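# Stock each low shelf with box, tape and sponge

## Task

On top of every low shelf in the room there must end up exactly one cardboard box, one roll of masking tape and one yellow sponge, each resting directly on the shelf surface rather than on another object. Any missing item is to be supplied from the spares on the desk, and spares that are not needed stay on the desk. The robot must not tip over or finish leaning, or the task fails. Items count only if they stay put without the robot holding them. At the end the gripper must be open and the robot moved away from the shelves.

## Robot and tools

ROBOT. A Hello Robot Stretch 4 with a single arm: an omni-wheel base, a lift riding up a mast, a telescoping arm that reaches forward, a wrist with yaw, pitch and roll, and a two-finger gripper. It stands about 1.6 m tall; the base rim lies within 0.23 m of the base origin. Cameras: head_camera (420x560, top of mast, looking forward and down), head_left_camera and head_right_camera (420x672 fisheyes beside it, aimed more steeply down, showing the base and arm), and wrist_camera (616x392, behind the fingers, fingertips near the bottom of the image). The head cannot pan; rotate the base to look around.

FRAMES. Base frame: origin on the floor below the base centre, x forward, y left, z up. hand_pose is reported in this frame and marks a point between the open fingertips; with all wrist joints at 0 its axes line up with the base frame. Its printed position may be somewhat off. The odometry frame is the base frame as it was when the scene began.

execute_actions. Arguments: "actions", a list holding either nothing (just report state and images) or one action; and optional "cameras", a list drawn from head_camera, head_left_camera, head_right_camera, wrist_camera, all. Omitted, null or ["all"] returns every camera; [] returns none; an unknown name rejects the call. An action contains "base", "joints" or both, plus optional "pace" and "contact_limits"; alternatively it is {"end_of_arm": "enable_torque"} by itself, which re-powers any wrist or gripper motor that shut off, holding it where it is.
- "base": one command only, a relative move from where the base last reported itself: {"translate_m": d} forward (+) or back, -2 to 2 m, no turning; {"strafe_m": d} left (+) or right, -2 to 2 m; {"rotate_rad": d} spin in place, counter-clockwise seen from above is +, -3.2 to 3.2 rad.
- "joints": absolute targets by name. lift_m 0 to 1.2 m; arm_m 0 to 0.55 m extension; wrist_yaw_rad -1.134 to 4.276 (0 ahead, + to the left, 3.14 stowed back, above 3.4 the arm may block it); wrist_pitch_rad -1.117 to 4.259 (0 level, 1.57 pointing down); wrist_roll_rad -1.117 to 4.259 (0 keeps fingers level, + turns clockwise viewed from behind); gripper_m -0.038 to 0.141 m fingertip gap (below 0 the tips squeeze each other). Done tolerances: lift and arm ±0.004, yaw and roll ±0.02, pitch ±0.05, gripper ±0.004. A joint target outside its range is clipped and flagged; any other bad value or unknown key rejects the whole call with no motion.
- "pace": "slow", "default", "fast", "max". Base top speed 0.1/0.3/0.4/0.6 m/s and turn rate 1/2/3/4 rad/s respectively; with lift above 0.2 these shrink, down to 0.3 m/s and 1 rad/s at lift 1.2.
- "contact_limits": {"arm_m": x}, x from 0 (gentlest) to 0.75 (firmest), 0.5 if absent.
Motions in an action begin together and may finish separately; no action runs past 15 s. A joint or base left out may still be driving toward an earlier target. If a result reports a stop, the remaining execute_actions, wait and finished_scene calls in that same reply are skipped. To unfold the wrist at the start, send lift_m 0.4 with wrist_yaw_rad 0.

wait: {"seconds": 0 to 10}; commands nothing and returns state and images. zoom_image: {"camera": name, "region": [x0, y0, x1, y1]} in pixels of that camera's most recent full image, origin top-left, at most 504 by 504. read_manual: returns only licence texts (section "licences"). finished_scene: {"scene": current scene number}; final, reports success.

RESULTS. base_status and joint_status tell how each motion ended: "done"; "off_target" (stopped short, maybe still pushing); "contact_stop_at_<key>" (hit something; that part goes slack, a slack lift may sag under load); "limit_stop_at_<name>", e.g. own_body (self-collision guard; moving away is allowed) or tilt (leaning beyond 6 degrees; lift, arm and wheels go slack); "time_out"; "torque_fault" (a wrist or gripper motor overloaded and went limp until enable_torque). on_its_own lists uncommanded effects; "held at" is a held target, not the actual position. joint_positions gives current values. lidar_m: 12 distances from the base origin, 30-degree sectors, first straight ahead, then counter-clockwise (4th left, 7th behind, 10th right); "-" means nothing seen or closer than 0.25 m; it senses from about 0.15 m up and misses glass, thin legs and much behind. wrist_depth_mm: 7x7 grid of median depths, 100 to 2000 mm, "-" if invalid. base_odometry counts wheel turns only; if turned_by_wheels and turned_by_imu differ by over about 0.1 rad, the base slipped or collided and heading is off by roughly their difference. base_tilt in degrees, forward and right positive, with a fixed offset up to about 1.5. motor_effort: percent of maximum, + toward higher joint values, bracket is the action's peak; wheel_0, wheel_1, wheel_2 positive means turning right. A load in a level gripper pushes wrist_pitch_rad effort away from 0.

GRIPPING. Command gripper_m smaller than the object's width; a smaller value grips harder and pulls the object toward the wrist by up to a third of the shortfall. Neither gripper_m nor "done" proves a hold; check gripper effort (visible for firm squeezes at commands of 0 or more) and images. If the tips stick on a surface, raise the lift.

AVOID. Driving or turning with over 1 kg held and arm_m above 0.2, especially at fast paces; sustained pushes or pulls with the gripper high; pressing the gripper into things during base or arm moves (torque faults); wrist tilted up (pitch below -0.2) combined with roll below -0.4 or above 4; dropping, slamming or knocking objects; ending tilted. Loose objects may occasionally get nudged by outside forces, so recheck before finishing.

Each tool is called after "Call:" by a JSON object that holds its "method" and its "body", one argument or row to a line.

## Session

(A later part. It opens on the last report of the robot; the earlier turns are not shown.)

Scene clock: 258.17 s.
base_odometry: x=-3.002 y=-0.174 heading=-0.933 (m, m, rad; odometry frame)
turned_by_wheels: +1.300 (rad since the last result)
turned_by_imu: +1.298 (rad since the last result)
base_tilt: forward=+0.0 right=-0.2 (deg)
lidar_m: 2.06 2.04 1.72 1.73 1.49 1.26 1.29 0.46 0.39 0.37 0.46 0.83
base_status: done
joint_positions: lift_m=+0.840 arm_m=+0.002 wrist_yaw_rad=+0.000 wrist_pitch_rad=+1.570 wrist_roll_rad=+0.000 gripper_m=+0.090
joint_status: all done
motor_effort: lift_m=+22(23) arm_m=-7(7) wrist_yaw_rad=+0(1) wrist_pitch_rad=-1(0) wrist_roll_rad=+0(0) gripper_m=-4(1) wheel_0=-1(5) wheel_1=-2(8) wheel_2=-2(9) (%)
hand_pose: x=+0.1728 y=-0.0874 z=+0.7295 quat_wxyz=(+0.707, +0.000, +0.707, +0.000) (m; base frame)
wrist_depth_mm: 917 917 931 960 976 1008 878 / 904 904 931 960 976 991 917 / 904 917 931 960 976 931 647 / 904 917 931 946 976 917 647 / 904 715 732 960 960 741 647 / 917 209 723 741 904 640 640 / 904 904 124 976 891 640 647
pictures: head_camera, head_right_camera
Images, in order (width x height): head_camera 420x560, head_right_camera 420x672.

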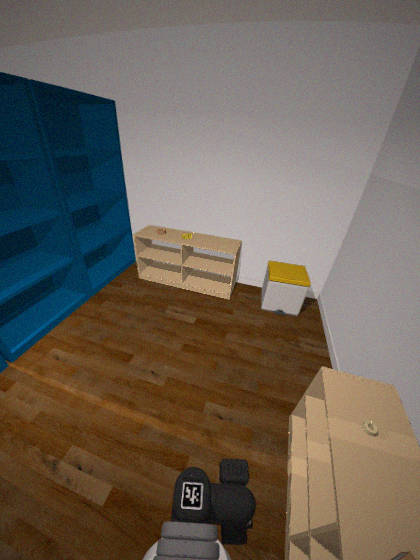

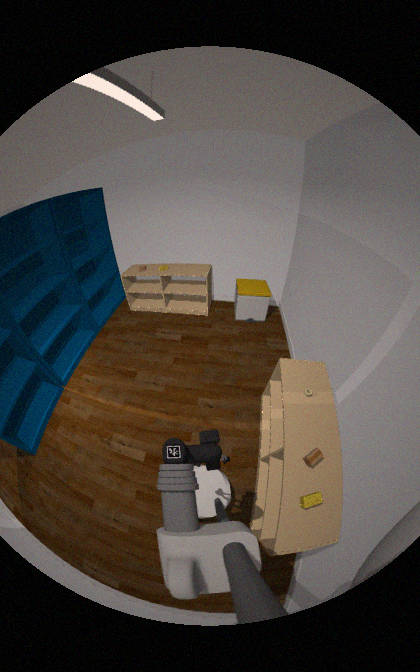

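Call:
{"method": "execute_actions", "body": {
  "actions": [
    {"base":{"rotate_rad":0.27},"joints":{"lift_m":0.45},"pace":"fast"}
  ],
  "cameras": []
}}

Call:
{"method": "execute_actions", "body": {
  "actions": [
    {"base":{"strafe_m":1.65},"pace":"max"}
  ],
  "cameras": []
}}

Call:
{"method": "execute_actions", "body": {
  "actions": [
    {"base":{"rotate_rad":-0.545},"pace":"fast"}
  ],
  "cameras": ["head_left_camera"]
}}

Scene clock: 273.10 s.
base_odometry: x=-3.002 y=-0.174 heading=-0.663 (m, m, rad; odometry frame)
turned_by_wheels: +0.270 (rad since the last result)
turned_by_imu: +0.269 (rad since the last result)
base_tilt: forward=+0.0 right=-0.4 (deg)
lidar_m: 2.14 1.80 1.72 1.85 1.32 1.26 1.20 0.41 0.39 0.40 0.58 1.99
base_status: done
joint_positions: lift_m=+0.450 arm_m=+0.002 wrist_yaw_rad=+0.000 wrist_pitch_rad=+1.570 wrist_roll_rad=+0.000 gripper_m=+0.090
joint_status: all done
motor_effort: lift_m=+17(21) arm_m=-7(7) wrist_yaw_rad=+1(1) wrist_pitch_rad=+0(0) wrist_roll_rad=+1(1) gripper_m=-2(2) wheel_0=-3(6) wheel_1=-2(6) wheel_2=-1(10) (%)
hand_pose: x=+0.1729 y=-0.0874 z=+0.3400 quat_wxyz=(+0.707, +0.000, +0.707, +0.000) (m; base frame)
wrist_depth_mm: 535 549 559 564 574 585 591 / 539 544 554 569 580 591 591 / 539 549 559 564 574 585 603 / 535 544 559 569 580 591 597 / 342 342 347 574 580 591 603 / 336 210 347 353 574 591 569 / 332 340 124 355 574 585 517
pictures: none
No camera images: the call's "cameras" was empty. Leave "cameras" out to get every camera's image.

Scene clock: 277.63 s.
base_odometry: x=-1.986 y=+1.126 heading=-0.664 (m, m, rad; odometry frame)
turned_by_wheels: +0.000 (rad since the last result)
turned_by_imu: +0.004 (rad since the last result)
base_tilt: forward=-0.2 right=-0.3 (deg)
lidar_m: 0.55 0.67 1.87 0.70 0.49 0.47 0.49 0.65 1.89 1.90 2.96 1.26
base_status: done
joint_positions: lift_m=+0.450 arm_m=+0.002 wrist_yaw_rad=+0.000 wrist_pitch_rad=+1.570 wrist_roll_rad=+0.000 gripper_m=+0.090
joint_status: not commanded
motor_effort: lift_m=+20(20) arm_m=-7(7) wrist_yaw_rad=+0(0) wrist_pitch_rad=+0(0) wrist_roll_rad=+0(0) gripper_m=-4(2) wheel_0=+1(13) wheel_1=-3(14) wheel_2=+0(1) (%)
hand_pose: x=+0.1728 y=-0.0874 z=+0.3397 quat_wxyz=(+0.707, +0.000, +0.707, +0.000) (m; base frame)
wrist_depth_mm: 539 544 559 564 574 591 597 / 539 544 559 564 574 591 597 / 539 544 559 564 580 591 597 / 539 544 554 564 580 591 591 / 340 340 347 564 574 591 597 / 332 338 345 351 580 585 597 / 332 342 124 353 574 591 597
pictures: none
No camera images: the call's "cameras" was empty. Leave "cameras" out to get every camera's image.

Scene clock: 278.77 s.
base_odometry: x=-1.986 y=+1.126 heading=-1.208 (m, m, rad; odometry frame)
turned_by_wheels: -0.545 (rad since the last result)
turned_by_imu: -0.544 (rad since the last result)
base_tilt: forward=-0.1 right=-0.3 (deg)
lidar_m: 1.39 0.55 0.63 2.05 0.69 0.50 0.47 0.50 0.64 1.73 1.89 3.00
base_status: done
joint_positions: lift_m=+0.450 arm_m=+0.002 wrist_yaw_rad=+0.000 wrist_pitch_rad=+1.570 wrist_roll_rad=+0.000 gripper_m=+0.090
joint_status: not commanded
motor_effort: lift_m=+20(20) arm_m=-7(7) wrist_yaw_rad=+1(1) wrist_pitch_rad=+0(0) wrist_roll_rad=+1(0) gripper_m=-3(3) wheel_0=+2(7) wheel_1=-1(8) wheel_2=+1(10) (%)
hand_pose: x=+0.1728 y=-0.0874 z=+0.3397 quat_wxyz=(+0.707, +0.000, +0.707, +0.000) (m; base frame)
wrist_depth_mm: 539 544 554 564 574 591 603 / 535 544 559 564 580 591 597 / 535 544 554 564 574 591 597 / 539 539 559 569 580 591 597 / 342 342 347 569 574 585 597 / 336 340 347 351 580 591 597 / 330 340 124 351 574 585 591
pictures: head_left_camera
Images, in order (width x height): head_left_camera 420x672.

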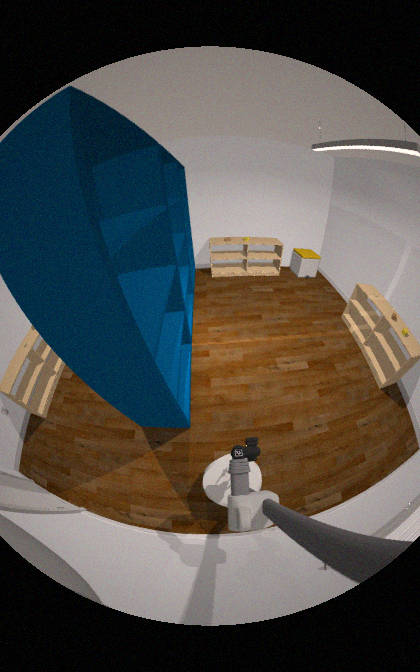

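Call:
{"method": "execute_actions", "body": {
  "actions": [
    {"base":{"strafe_m":1.68},"pace":"max"}
  ],
  "cameras": []
}}

Call:
{"method": "execute_actions", "body": {
  "actions": [
    {"base":{"translate_m":2.0},"joints":{"lift_m":1.18,"arm_m":0.5,"wrist_yaw_rad":2.2,"wrist_roll_rad":0.63},"pace":"fast"}
  ],
  "cameras": ["head_left_camera","wrist_camera"]
}}

Scene clock: 290.20 s.
base_odometry: x=-0.415 y=+1.722 heading=-1.208 (m, m, rad; odometry frame)
turned_by_wheels: +0.000 (rad since the last result)
turned_by_imu: +0.003 (rad since the last result)
base_tilt: forward=+0.0 right=-0.2 (deg)
lidar_m: 2.39 0.61 0.51 0.78 0.78 0.52 0.48 0.51 0.75 1.90 1.01 1.22
base_status: done
joint_positions: lift_m=+0.450 arm_m=+0.002 wrist_yaw_rad=+0.000 wrist_pitch_rad=+1.570 wrist_roll_rad=+0.000 gripper_m=+0.090
joint_status: not commanded
motor_effort: lift_m=+20(20) arm_m=-7(7) wrist_yaw_rad=+0(0) wrist_pitch_rad=+0(0) wrist_roll_rad=+0(1) gripper_m=-2(1) wheel_0=+0(12) wheel_1=-2(13) wheel_2=+1(1) (%)
hand_pose: x=+0.1728 y=-0.0874 z=+0.3397 quat_wxyz=(+0.707, +0.000, +0.707, +0.000) (m; base frame)
wrist_depth_mm: 539 544 554 569 574 591 603 / 535 544 559 569 580 591 597 / 539 544 559 569 580 597 603 / 539 544 554 569 580 585 597 / 342 342 347 569 574 585 597 / 334 336 349 351 580 591 597 / 332 340 124 353 580 585 597
pictures: none
No camera images: the call's "cameras" was empty. Leave "cameras" out to get every camera's image.

Scene clock: 296.50 s.
base_odometry: x=+0.294 y=-0.148 heading=-1.208 (m, m, rad; odometry frame)
turned_by_wheels: +0.000 (rad since the last result)
turned_by_imu: -0.004 (rad since the last result)
base_tilt: forward=+0.0 right=-0.2 (deg)
lidar_m: 0.38 0.40 0.56 0.85 0.65 0.67 1.72 1.23 0.88 0.82 0.62 0.42
base_status: done
joint_positions: lift_m=+1.180 arm_m=+0.499 wrist_yaw_rad=+2.200 wrist_pitch_rad=+1.570 wrist_roll_rad=+0.630 gripper_m=+0.090
joint_status: all done
motor_effort: lift_m=+22(24) arm_m=+7(7) wrist_yaw_rad=+1(8) wrist_pitch_rad=+0(0) wrist_roll_rad=+0(7) gripper_m=+0(1) wheel_0=+1(8) wheel_1=+1(7) wheel_2=+1(12) (%)
hand_pose: x=+0.7402 y=+0.0516 z=+1.0695 quat_wxyz=(+0.500, -0.499, +0.500, +0.500) (m; base frame)
wrist_depth_mm: 327 332 340 347 349 359 364 / 329 332 340 345 351 357 364 / 327 332 338 343 351 357 364 / 327 332 340 343 351 357 364 / 329 330 340 342 351 355 364 / 327 211 340 330 349 355 362 / 325 332 124 345 349 359 362
pictures: head_left_camera, wrist_camera
camera_calibration (this result's frames):
wrist_camera: T_world_to_cam=[[0.986916, 0.145288, 0.0699105, -0.834029], [0.145122, -0.989386, 0.00748675, -0.00625681], [0.0702562, 0.00275673, -0.997525, 1.24425], [0, 0, 0, 1]] pos_world=[0.736608, 0.111554, 1.29953]
Images, in order (width x height): head_left_camera 420x672, wrist_camera 616x392.

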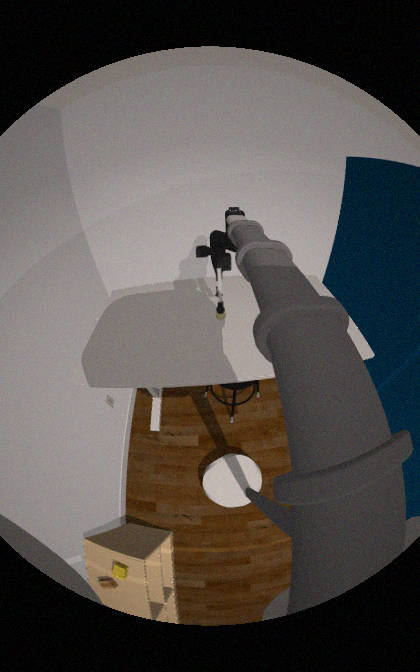

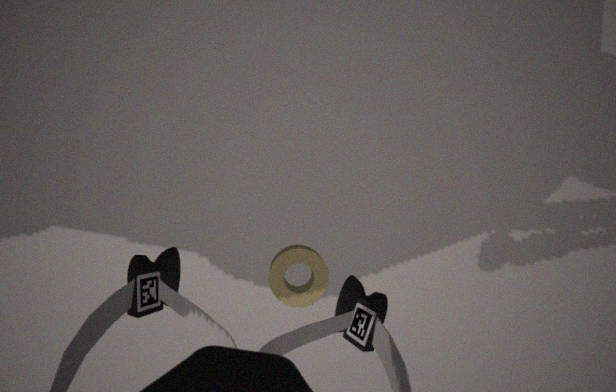

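Call:
{"method": "execute_actions", "body": {
  "actions": [
    {"joints":{"arm_m":0.519,"wrist_yaw_rad":2.047,"wrist_roll_rad":0.477,"lift_m":1.115}}
  ],
  "cameras": ["wrist_camera"]
}}

Scene clock: 302.07 s.
base_odometry: x=+0.294 y=-0.148 heading=-1.208 (m, m, rad; odometry frame)
turned_by_wheels: +0.000 (rad since the last result)
turned_by_imu: +0.000 (rad since the last result)
base_tilt: forward=-0.2 right=-0.3 (deg)
lidar_m: 0.38 0.42 0.54 0.86 0.69 0.66 1.72 1.22 0.89 0.80 0.60 0.42
base_status: not commanded
joint_positions: lift_m=+1.115 arm_m=+0.518 wrist_yaw_rad=+2.047 wrist_pitch_rad=+1.570 wrist_roll_rad=+0.477 gripper_m=+0.090
joint_status: all done
motor_effort: lift_m=+17(20) arm_m=+7(7) wrist_yaw_rad=-1(4) wrist_pitch_rad=+0(0) wrist_roll_rad=-1(2) gripper_m=-1(4) wheel_0=+0(1) wheel_1=+1(1) wheel_2=+1(1) (%)
hand_pose: x=+0.7662 y=+0.0403 z=+1.0050 quat_wxyz=(+0.500, -0.500, +0.500, +0.500) (m; base frame)
wrist_depth_mm: 266 271 276 281 287 291 296 / 266 270 276 281 286 291 296 / 266 270 276 279 285 290 294 / 266 271 274 279 286 290 294 / 267 268 274 279 286 291 294 / 266 211 273 277 285 291 294 / 265 270 124 279 283 291 296
pictures: wrist_camera
camera_calibration (this result's frames):
wrist_camera: T_world_to_cam=[[0.986853, 0.14568, 0.0699871, -0.853512], [0.14552, -0.989328, 0.00740113, -0.0209388], [0.0703184, 0.00288071, -0.99752, 1.17801], [0, 0, 0, 1]] pos_world=[0.762502, 0.100231, 1.23498]
Images, in order (width x height): wrist_camera 616x392.

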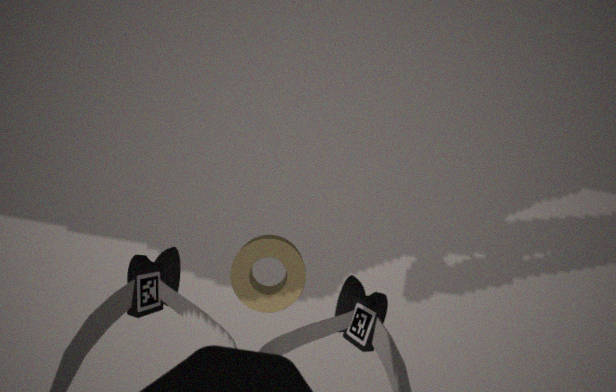

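Call:
{"method": "execute_actions", "body": {
  "actions": [
    {"joints":{"lift_m":1.087},"pace":"slow"}
  ],
  "cameras": ["wrist_camera"]
}}

Call:
{"method": "execute_actions", "body": {
  "actions": [
    {"joints":{"gripper_m":0.015}}
  ],
  "cameras": ["wrist_camera"]
}}

Call:
{"method": "execute_actions", "body": {
  "actions": [
    {"joints":{"lift_m":1.12}}
  ],
  "cameras": ["wrist_camera","head_left_camera"]
}}

Scene clock: 311.27 s.
base_odometry: x=+0.294 y=-0.148 heading=-1.208 (m, m, rad; odometry frame)
turned_by_wheels: +0.000 (rad since the last result)
turned_by_imu: +0.000 (rad since the last result)
base_tilt: forward=+0.1 right=-0.2 (deg)
lidar_m: 0.39 0.42 0.56 0.83 0.67 0.66 1.73 1.25 0.89 0.83 0.63 0.44
base_status: not commanded
joint_positions: lift_m=+1.087 arm_m=+0.518 wrist_yaw_rad=+2.047 wrist_pitch_rad=+1.570 wrist_roll_rad=+0.477 gripper_m=+0.090
joint_status: all done
motor_effort: lift_m=+17(17) arm_m=+7(7) wrist_yaw_rad=-1(0) wrist_pitch_rad=+0(0) wrist_roll_rad=+0(0) gripper_m=-4(2) wheel_0=+0(1) wheel_1=+1(1) wheel_2=+1(1) (%)
hand_pose: x=+0.7662 y=+0.0403 z=+0.9770 quat_wxyz=(+0.500, -0.500, +0.500, +0.500) (m; base frame)
wrist_depth_mm: 240 244 247 252 256 262 266 / 240 243 248 253 256 260 265 / 239 244 248 253 256 262 266 / 240 243 247 252 256 262 266 / 239 243 246 252 256 262 265 / 239 211 245 227 256 260 266 / 239 243 124 252 255 260 265
pictures: wrist_camera
camera_calibration (this result's frames):
wrist_camera: T_world_to_cam=[[0.986853, 0.145681, 0.0699871, -0.851556], [0.145521, -0.989327, 0.00740113, -0.0207328], [0.0703184, 0.00288078, -0.99752, 1.15011], [0, 0, 0, 1]] pos_world=[0.762504, 0.100231, 1.20701]
Images, in order (width x height): wrist_camera 616x392.

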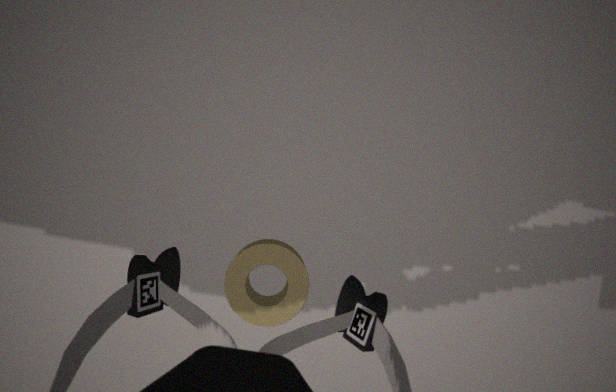

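Scene clock: 312.83 s.
base_odometry: x=+0.294 y=-0.148 heading=-1.208 (m, m, rad; odometry frame)
turned_by_wheels: +0.000 (rad since the last result)
turned_by_imu: +0.000 (rad since the last result)
base_tilt: forward=-0.1 right=-0.3 (deg)
lidar_m: 0.39 0.38 0.55 0.84 0.65 0.63 1.73 1.25 0.88 0.82 0.60 0.42
base_status: not commanded
joint_positions: lift_m=+1.087 arm_m=+0.518 wrist_yaw_rad=+2.047 wrist_pitch_rad=+1.570 wrist_roll_rad=+0.477 gripper_m=+0.015
joint_status: all done
motor_effort: lift_m=+17(17) arm_m=+8(7) wrist_yaw_rad=-1(1) wrist_pitch_rad=+0(1) wrist_roll_rad=+0(0) gripper_m=-19(21) wheel_0=+1(1) wheel_1=+2(1) wheel_2=+1(1) (%)
hand_pose: x=+0.7662 y=+0.0403 z=+0.9770 quat_wxyz=(+0.500, -0.500, +0.500, +0.500) (m; base frame)
wrist_depth_mm: 239 243 248 252 256 263 265 / 239 243 248 253 257 262 265 / 239 243 248 252 257 262 265 / 240 243 248 251 256 262 265 / 239 243 246 251 256 262 266 / 238 181 216 217 256 262 266 / 238 243 123 250 254 262 264
pictures: wrist_camera
camera_calibration (this result's frames):
wrist_camera: T_world_to_cam=[[0.986853, 0.145678, 0.0699871, -0.851556], [0.145518, -0.989328, 0.00740124, -0.0207308], [0.0703184, 0.00288045, -0.99752, 1.15011], [0, 0, 0, 1]] pos_world=[0.762504, 0.10023, 1.20701]
Images, in order (width x height): wrist_camera 616x392.

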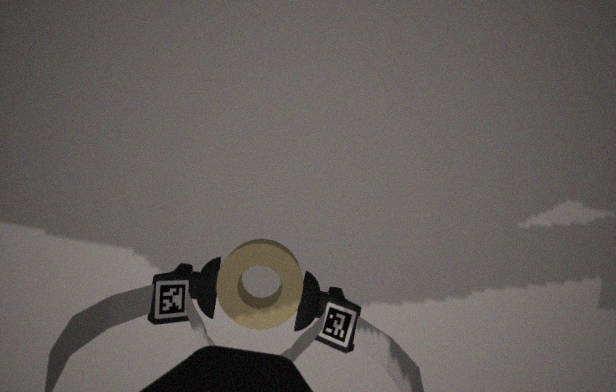

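Scene clock: 313.77 s.
base_odometry: x=+0.294 y=-0.148 heading=-1.208 (m, m, rad; odometry frame)
turned_by_wheels: +0.000 (rad since the last result)
turned_by_imu: +0.000 (rad since the last result)
base_tilt: forward=+0.1 right=-0.3 (deg)
lidar_m: 0.39 0.40 0.55 0.86 0.67 0.65 1.75 1.25 0.89 0.81 0.62 0.43
base_status: not commanded
joint_positions: lift_m=+1.120 arm_m=+0.518 wrist_yaw_rad=+2.047 wrist_pitch_rad=+1.570 wrist_roll_rad=+0.477 gripper_m=+0.015
joint_status: all done
motor_effort: lift_m=+23(23) arm_m=+7(7) wrist_yaw_rad=-1(1) wrist_pitch_rad=+0(0) wrist_roll_rad=+0(0) gripper_m=-18(21) wheel_0=+1(1) wheel_1=+2(1) wheel_2=+1(1) (%)
hand_pose: x=+0.7662 y=+0.0403 z=+1.0095 quat_wxyz=(+0.500, -0.500, +0.500, +0.500) (m; base frame)
wrist_depth_mm: 271 276 279 285 289 297 300 / 272 274 281 285 289 294 298 / 271 274 281 286 290 296 298 / 271 274 279 285 289 294 298 / 270 274 278 285 289 296 297 / 270 181 216 217 290 294 298 / 268 274 123 283 287 296 300
pictures: head_left_camera, wrist_camera
camera_calibration (this result's frames):
wrist_camera: T_world_to_cam=[[0.986854, 0.145676, 0.0699871, -0.853832], [0.145517, -0.989328, 0.00740113, -0.0209706], [0.0703184, 0.00288047, -0.99752, 1.18251], [0, 0, 0, 1]] pos_world=[0.762506, 0.10023, 1.23949]
Images, in order (width x height): head_left_camera 420x672, wrist_camera 616x392.

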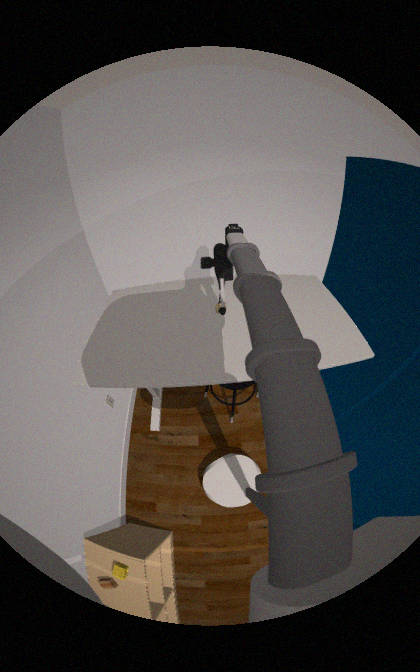

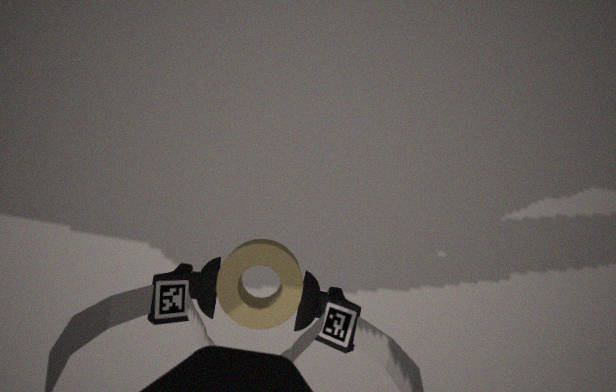

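Call:
{"method": "execute_actions", "body": {
  "actions": [
    {"base":{"translate_m":-2.0},"joints":{"arm_m":0,"wrist_yaw_rad":0,"wrist_roll_rad":0},"pace":"fast"}
  ],
  "cameras": []
}}

Call:
{"method": "execute_actions", "body": {
  "actions": [
    {"base":{"strafe_m":-2.0},"joints":{"lift_m":0.45},"pace":"fast"}
  ],
  "cameras": []
}}

Call:
{"method": "execute_actions", "body": {
  "actions": [
    {"base":{"rotate_rad":-0.17},"pace":"fast"}
  ],
  "cameras": []
}}

Call:
{"method": "execute_actions", "body": {
  "actions": [
    {"base":{"translate_m":2.0},"joints":{"lift_m":0.84},"pace":"max"}
  ],
  "cameras": ["head_camera","wrist_camera"]
}}

Scene clock: 331.67 s.
base_odometry: x=-0.415 y=+1.722 heading=-1.208 (m, m, rad; odometry frame)
turned_by_wheels: +0.000 (rad since the last result)
turned_by_imu: +0.006 (rad since the last result)
base_tilt: forward=+0.0 right=-0.2 (deg)
lidar_m: 2.38 0.63 0.53 0.80 0.78 0.53 0.49 0.52 0.73 1.94 1.00 1.24
base_status: done
joint_positions: lift_m=+1.120 arm_m=+0.002 wrist_yaw_rad=+0.000 wrist_pitch_rad=+1.570 wrist_roll_rad=+0.000 gripper_m=+0.015
joint_status: all done
motor_effort: lift_m=+22(23) arm_m=-7(7) wrist_yaw_rad=+1(8) wrist_pitch_rad=-1(1) wrist_roll_rad=+0(6) gripper_m=-17(19) wheel_0=-1(7) wheel_1=-2(9) wheel_2=+0(10) (%)
hand_pose: x=+0.1728 y=-0.0874 z=+1.0095 quat_wxyz=(+0.707, +0.000, +0.707, +0.000) (m; base frame)
wrist_depth_mm: 842 1118 1229 1205 1255 1281 1205 / 842 1182 1229 1229 1255 1255 1138 / 1160 1205 1205 1229 1255 1281 1098 / 1182 1205 1205 1229 1255 1281 1308 / 1182 1205 1025 1255 1255 1255 1308 / 1160 181 216 217 1255 1281 1308 / 1160 1182 123 1205 1255 1281 1281
pictures: none
No camera images: the call's "cameras" was empty. Leave "cameras" out to get every camera's image.

Scene clock: 339.17 s.
base_odometry: x=-2.285 y=+1.013 heading=-1.208 (m, m, rad; odometry frame)
turned_by_wheels: +0.000 (rad since the last result)
turned_by_imu: -0.002 (rad since the last result)
base_tilt: forward=+0.1 right=-0.2 (deg)
lidar_m: 2.78 0.93 0.79 2.01 0.69 0.51 0.43 0.47 0.64 1.73 1.57 2.13
base_status: done
joint_positions: lift_m=+0.450 arm_m=+0.002 wrist_yaw_rad=+0.000 wrist_pitch_rad=+1.570 wrist_roll_rad=+0.000 gripper_m=+0.015
joint_status: all done
motor_effort: lift_m=+17(21) arm_m=-7(7) wrist_yaw_rad=+1(1) wrist_pitch_rad=+0(0) wrist_roll_rad=+1(0) gripper_m=-20(18) wheel_0=+0(9) wheel_1=+0(12) wheel_2=+1(4) (%)
hand_pose: x=+0.1729 y=-0.0874 z=+0.3399 quat_wxyz=(+0.707, +0.000, +0.707, +0.000) (m; base frame)
wrist_depth_mm: 539 544 554 569 580 585 603 / 535 544 554 564 580 591 603 / 539 544 554 569 585 585 591 / 539 549 559 569 580 585 597 / 340 342 347 569 580 585 597 / 334 181 216 216 574 591 603 / 332 338 123 353 580 597 591
pictures: none
No camera images: the call's "cameras" was empty. Leave "cameras" out to get every camera's image.

Scene clock: 339.93 s.
base_odometry: x=-2.285 y=+1.013 heading=-1.378 (m, m, rad; odometry frame)
turned_by_wheels: -0.170 (rad since the last result)
turned_by_imu: -0.170 (rad since the last result)
base_tilt: forward=+0.0 right=-0.1 (deg)
lidar_m: 2.88 1.16 0.77 1.05 0.86 0.54 0.44 0.45 0.53 1.08 1.55 1.82
base_status: done
joint_positions: lift_m=+0.450 arm_m=+0.002 wrist_yaw_rad=+0.000 wrist_pitch_rad=+1.570 wrist_roll_rad=+0.000 gripper_m=+0.015
joint_status: not commanded
motor_effort: lift_m=+17(17) arm_m=-7(7) wrist_yaw_rad=+1(1) wrist_pitch_rad=+0(0) wrist_roll_rad=+0(0) gripper_m=-17(21) wheel_0=+0(5) wheel_1=-1(8) wheel_2=+1(12) (%)
hand_pose: x=+0.1729 y=-0.0874 z=+0.3399 quat_wxyz=(+0.707, +0.000, +0.707, +0.000) (m; base frame)
wrist_depth_mm: 539 544 559 569 574 585 597 / 539 544 554 569 580 597 597 / 535 549 554 564 580 591 597 / 535 544 559 564 574 591 597 / 343 340 345 569 580 591 597 / 334 181 216 217 580 585 603 / 334 340 123 349 574 585 603
pictures: none
No camera images: the call's "cameras" was empty. Leave "cameras" out to get every camera's image.

Scene clock: 345.23 s.
base_odometry: x=-1.902 y=-0.950 heading=-1.378 (m, m, rad; odometry frame)
turned_by_wheels: +0.000 (rad since the last result)
turned_by_imu: -0.005 (rad since the last result)
base_tilt: forward=+0.1 right=-0.3 (deg)
lidar_m: 0.87 0.90 1.08 0.99 1.01 1.24 2.45 2.44 1.29 1.16 1.54 1.04
base_status: done
joint_positions: lift_m=+0.840 arm_m=+0.002 wrist_yaw_rad=+0.000 wrist_pitch_rad=+1.570 wrist_roll_rad=+0.000 gripper_m=+0.015
joint_status: all done
motor_effort: lift_m=+21(27) arm_m=-7(7) wrist_yaw_rad=+0(1) wrist_pitch_rad=+0(1) wrist_roll_rad=+0(1) gripper_m=-18(19) wheel_0=-1(8) wheel_1=-1(8) wheel_2=+2(17) (%)
hand_pose: x=+0.1729 y=-0.0874 z=+0.7296 quat_wxyz=(+0.707, +0.000, +0.707, +0.000) (m; base frame)
wrist_depth_mm: 904 931 931 946 976 976 991 / 904 931 931 960 976 991 1008 / 904 917 931 960 976 991 1008 / 917 931 931 946 960 991 1008 / 904 723 723 946 991 991 1008 / 904 181 216 218 976 991 1008 / 891 917 123 741 976 1008 1008
pictures: head_camera, wrist_camera
camera_calibration (this result's frames):
wrist_camera: T_world_to_cam=[[0.146416, -0.986719, 0.0703361, -0.184092], [-0.989218, -0.14627, 0.00725781, 0.211051], [0.00312663, -0.0706404, -0.997497, 0.950627], [0, 0, 0, 1]] pos_world=[0.232757, -0.0836236, 0.959664]
Images, in order (width x height): head_camera 420x560, wrist_camera 616x392.

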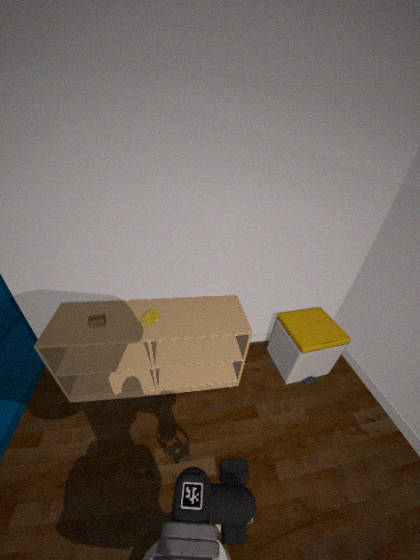

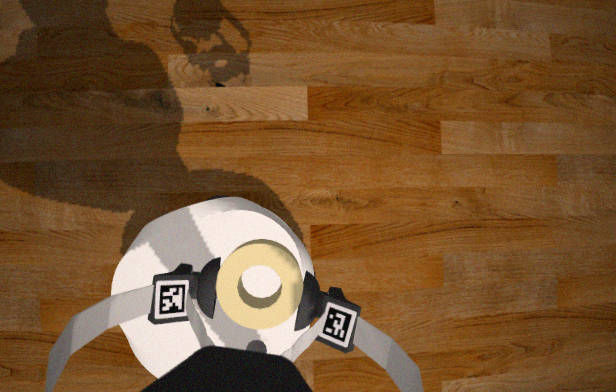

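Confirmed missing. Target hand (1.07, 0).

Call:
{"method": "execute_actions", "body": {
  "actions": [
    {"base":{"translate_m":0.3},"joints":{"arm_m":0.51,"wrist_yaw_rad":1.57,"lift_m":0.8},"pace":"fast"}
  ],
  "cameras": ["head_camera","wrist_camera"]
}}

Scene clock: 351.33 s.
base_odometry: x=-1.845 y=-1.245 heading=-1.378 (m, m, rad; odometry frame)
turned_by_wheels: +0.000 (rad since the last result)
turned_by_imu: +0.000 (rad since the last result)
base_tilt: forward=+0.1 right=-0.2 (deg)
lidar_m: 0.59 0.60 0.74 1.06 1.07 1.28 2.73 2.01 1.20 1.23 1.03 0.66
base_status: done
joint_positions: lift_m=+0.800 arm_m=+0.509 wrist_yaw_rad=+1.570 wrist_pitch_rad=+1.570 wrist_roll_rad=+0.000 gripper_m=+0.015
joint_status: all done
motor_effort: lift_m=+18(20) arm_m=+7(9) wrist_yaw_rad=+1(8) wrist_pitch_rad=+0(2) wrist_roll_rad=+0(0) gripper_m=-22(20) wheel_0=+1(7) wheel_1=+2(8) wheel_2=+0(8) (%)
hand_pose: x=+0.7671 y=+0.0001 z=+0.6899 quat_wxyz=(+0.500, -0.500, +0.500, +0.500) (m; base frame)
wrist_depth_mm: 866 296 298 306 310 317 343 / 866 296 300 304 310 317 349 / 878 294 300 304 310 317 353 / 878 294 300 304 310 315 347 / 878 296 297 304 309 315 347 / 866 181 216 218 310 314 357 / 866 296 123 304 309 315 353
pictures: head_camera, wrist_camera
camera_calibration (this result's frames):
wrist_camera: T_world_to_cam=[[0.986894, 0.145241, 0.0703292, -0.826757], [0.145088, -0.989392, 0.00730415, -0.0580616], [0.070644, 0.00299549, -0.997497, 0.863525], [0, 0, 0, 1]] pos_world=[0.763342, 0.0600464, 0.919933]
Images, in order (width x height): head_camera 420x560, wrist_camera 616x392.

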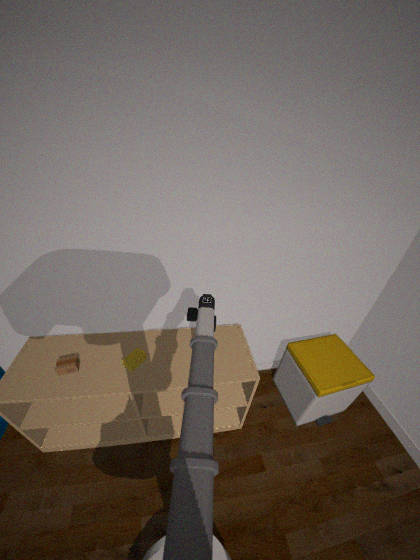

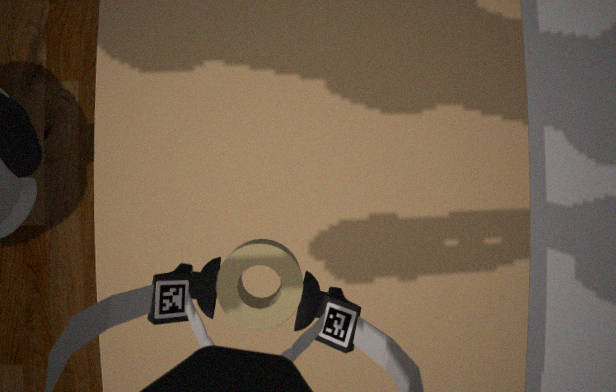

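Call:
{"method": "execute_actions", "body": {
  "actions": [
    {"joints":{"lift_m":0.748},"pace":"slow"}
  ],
  "cameras": []
}}

Call:
{"method": "execute_actions", "body": {
  "actions": [
    {"joints":{"gripper_m":0.085}}
  ],
  "cameras": []
}}

Call:
{"method": "execute_actions", "body": {
  "actions": [
    {"joints":{"lift_m":0.81}}
  ],
  "cameras": []
}}

Call:
{"method": "execute_actions", "body": {
  "actions": [
    {"joints":{"arm_m":0.1},"pace":"fast"}
  ],
  "cameras": ["head_camera","head_right_camera"]
}}

Scene clock: 357.83 s.
base_odometry: x=-1.845 y=-1.245 heading=-1.378 (m, m, rad; odometry frame)
turned_by_wheels: +0.000 (rad since the last result)
turned_by_imu: +0.000 (rad since the last result)
base_tilt: forward=-0.1 right=-0.2 (deg)
lidar_m: 0.59 0.60 0.72 1.05 1.05 1.29 2.75 2.02 1.23 1.22 1.04 0.66
base_status: not commanded
joint_positions: lift_m=+0.748 arm_m=+0.509 wrist_yaw_rad=+1.570 wrist_pitch_rad=+1.570 wrist_roll_rad=+0.000 gripper_m=+0.015
joint_status: all done
motor_effort: lift_m=+17(18) arm_m=+7(7) wrist_yaw_rad=+2(1) wrist_pitch_rad=+0(0) wrist_roll_rad=+0(0) gripper_m=-19(18) wheel_0=+1(1) wheel_1=+2(2) wheel_2=+0(0) (%)
hand_pose: x=+0.7671 y=+0.0001 z=+0.6380 quat_wxyz=(+0.500, -0.500, +0.500, +0.500) (m; base frame)
wrist_depth_mm: 809 244 249 254 258 263 266 / 820 245 249 253 259 263 266 / 820 244 249 254 258 263 265 / 820 244 249 253 257 262 265 / 809 243 247 253 257 262 266 / 820 181 216 217 256 262 266 / 241 244 123 252 255 262 265
pictures: none
No camera images: the call's "cameras" was empty. Leave "cameras" out to get every camera's image.

Scene clock: 359.33 s.
base_odometry: x=-1.845 y=-1.245 heading=-1.378 (m, m, rad; odometry frame)
turned_by_wheels: +0.000 (rad since the last result)
turned_by_imu: +0.000 (rad since the last result)
base_tilt: forward=+0.1 right=-0.3 (deg)
lidar_m: 0.58 0.60 0.74 1.07 1.07 1.29 2.73 2.04 1.21 1.19 1.03 0.68
base_status: not commanded
joint_positions: lift_m=+0.748 arm_m=+0.509 wrist_yaw_rad=+1.570 wrist_pitch_rad=+1.570 wrist_roll_rad=+0.000 gripper_m=+0.085
joint_status: all done
motor_effort: lift_m=+17(17) arm_m=+7(7) wrist_yaw_rad=+2(1) wrist_pitch_rad=+0(0) wrist_roll_rad=+0(1) gripper_m=-1(18) wheel_0=+1(1) wheel_1=+2(2) wheel_2=+0(0) (%)
hand_pose: x=+0.7671 y=+0.0001 z=+0.6380 quat_wxyz=(+0.500, -0.500, +0.500, +0.500) (m; base frame)
wrist_depth_mm: 809 245 250 254 258 263 266 / 820 245 250 253 258 263 267 / 820 245 249 253 257 262 265 / 820 244 249 252 258 262 265 / 809 243 247 253 257 262 266 / 820 191 233 228 257 262 266 / 809 244 123 253 256 262 267
pictures: none
No camera images: the call's "cameras" was empty. Leave "cameras" out to get every camera's image.

Scene clock: 360.53 s.
base_odometry: x=-1.845 y=-1.245 heading=-1.378 (m, m, rad; odometry frame)
turned_by_wheels: +0.000 (rad since the last result)
turned_by_imu: +0.000 (rad since the last result)
base_tilt: forward=+0.0 right=-0.4 (deg)
lidar_m: 0.57 0.58 0.76 1.07 1.08 1.31 2.72 2.03 1.22 1.20 1.04 0.70
base_status: not commanded
joint_positions: lift_m=+0.810 arm_m=+0.509 wrist_yaw_rad=+1.570 wrist_pitch_rad=+1.570 wrist_roll_rad=+0.000 gripper_m=+0.085
joint_status: all done
motor_effort: lift_m=+23(23) arm_m=+7(7) wrist_yaw_rad=+1(1) wrist_pitch_rad=+0(0) wrist_roll_rad=+0(0) gripper_m=+1(2) wheel_0=+1(1) wheel_1=+2(2) wheel_2=+0(0) (%)
hand_pose: x=+0.7671 y=+0.0001 z=+0.6995 quat_wxyz=(+0.500, -0.500, +0.500, +0.500) (m; base frame)
wrist_depth_mm: 878 304 307 314 320 327 345 / 878 304 309 315 319 325 349 / 891 306 309 315 320 327 351 / 891 304 310 314 319 325 347 / 878 303 309 314 320 324 349 / 878 191 309 314 320 327 357 / 878 304 123 314 319 325 355
pictures: none
No camera images: the call's "cameras" was empty. Leave "cameras" out to get every camera's image.

Scene clock: 362.47 s.
base_odometry: x=-1.845 y=-1.245 heading=-1.378 (m, m, rad; odometry frame)
turned_by_wheels: +0.000 (rad since the last result)
turned_by_imu: +0.000 (rad since the last result)
base_tilt: forward=+0.0 right=-0.2 (deg)
lidar_m: 0.59 0.62 0.74 1.06 1.08 1.31 2.74 2.03 1.22 1.19 1.05 0.69
base_status: not commanded
joint_positions: lift_m=+0.810 arm_m=+0.101 wrist_yaw_rad=+1.570 wrist_pitch_rad=+1.570 wrist_roll_rad=+0.000 gripper_m=+0.085
joint_status: all done
motor_effort: lift_m=+22(23) arm_m=-7(9) wrist_yaw_rad=+2(1) wrist_pitch_rad=+0(0) wrist_roll_rad=+0(0) gripper_m=+1(4) wheel_0=+1(1) wheel_1=+2(2) wheel_2=+0(0) (%)
hand_pose: x=+0.3596 y=+0.0001 z=+0.6995 quat_wxyz=(+0.500, -0.500, +0.500, +0.500) (m; base frame)
wrist_depth_mm: 878 891 904 931 866 496 332 / 878 891 917 931 866 597 338 / 676 683 904 917 866 603 336 / 676 699 917 917 866 603 336 / 676 676 917 917 866 597 338 / 878 191 917 904 854 603 340 / 866 891 123 917 798 597 336
pictures: head_camera, head_right_camera
Images, in order (width x height): head_camera 420x560, head_right_camera 420x672.

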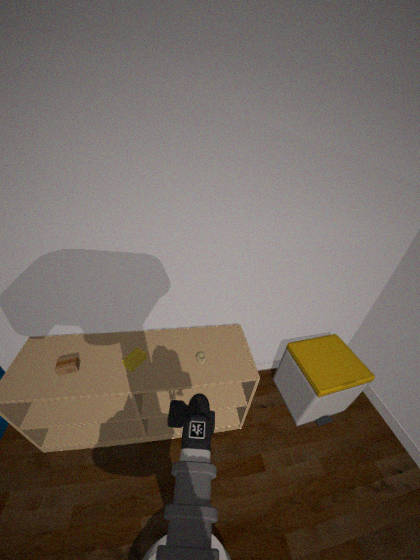

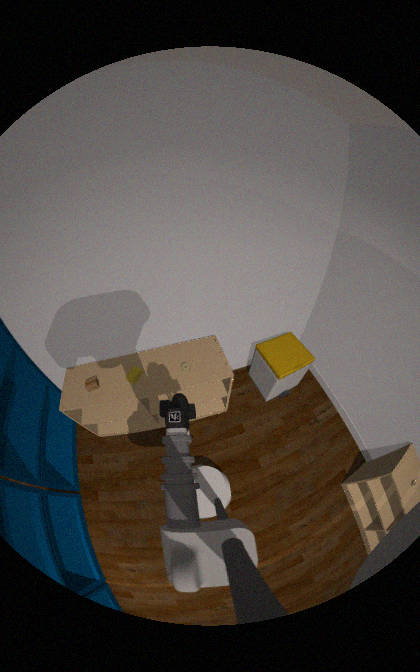

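Call:
{"method": "finished_scene", "body": {
  "scene": 1
}}

The scene is finished: the task was done.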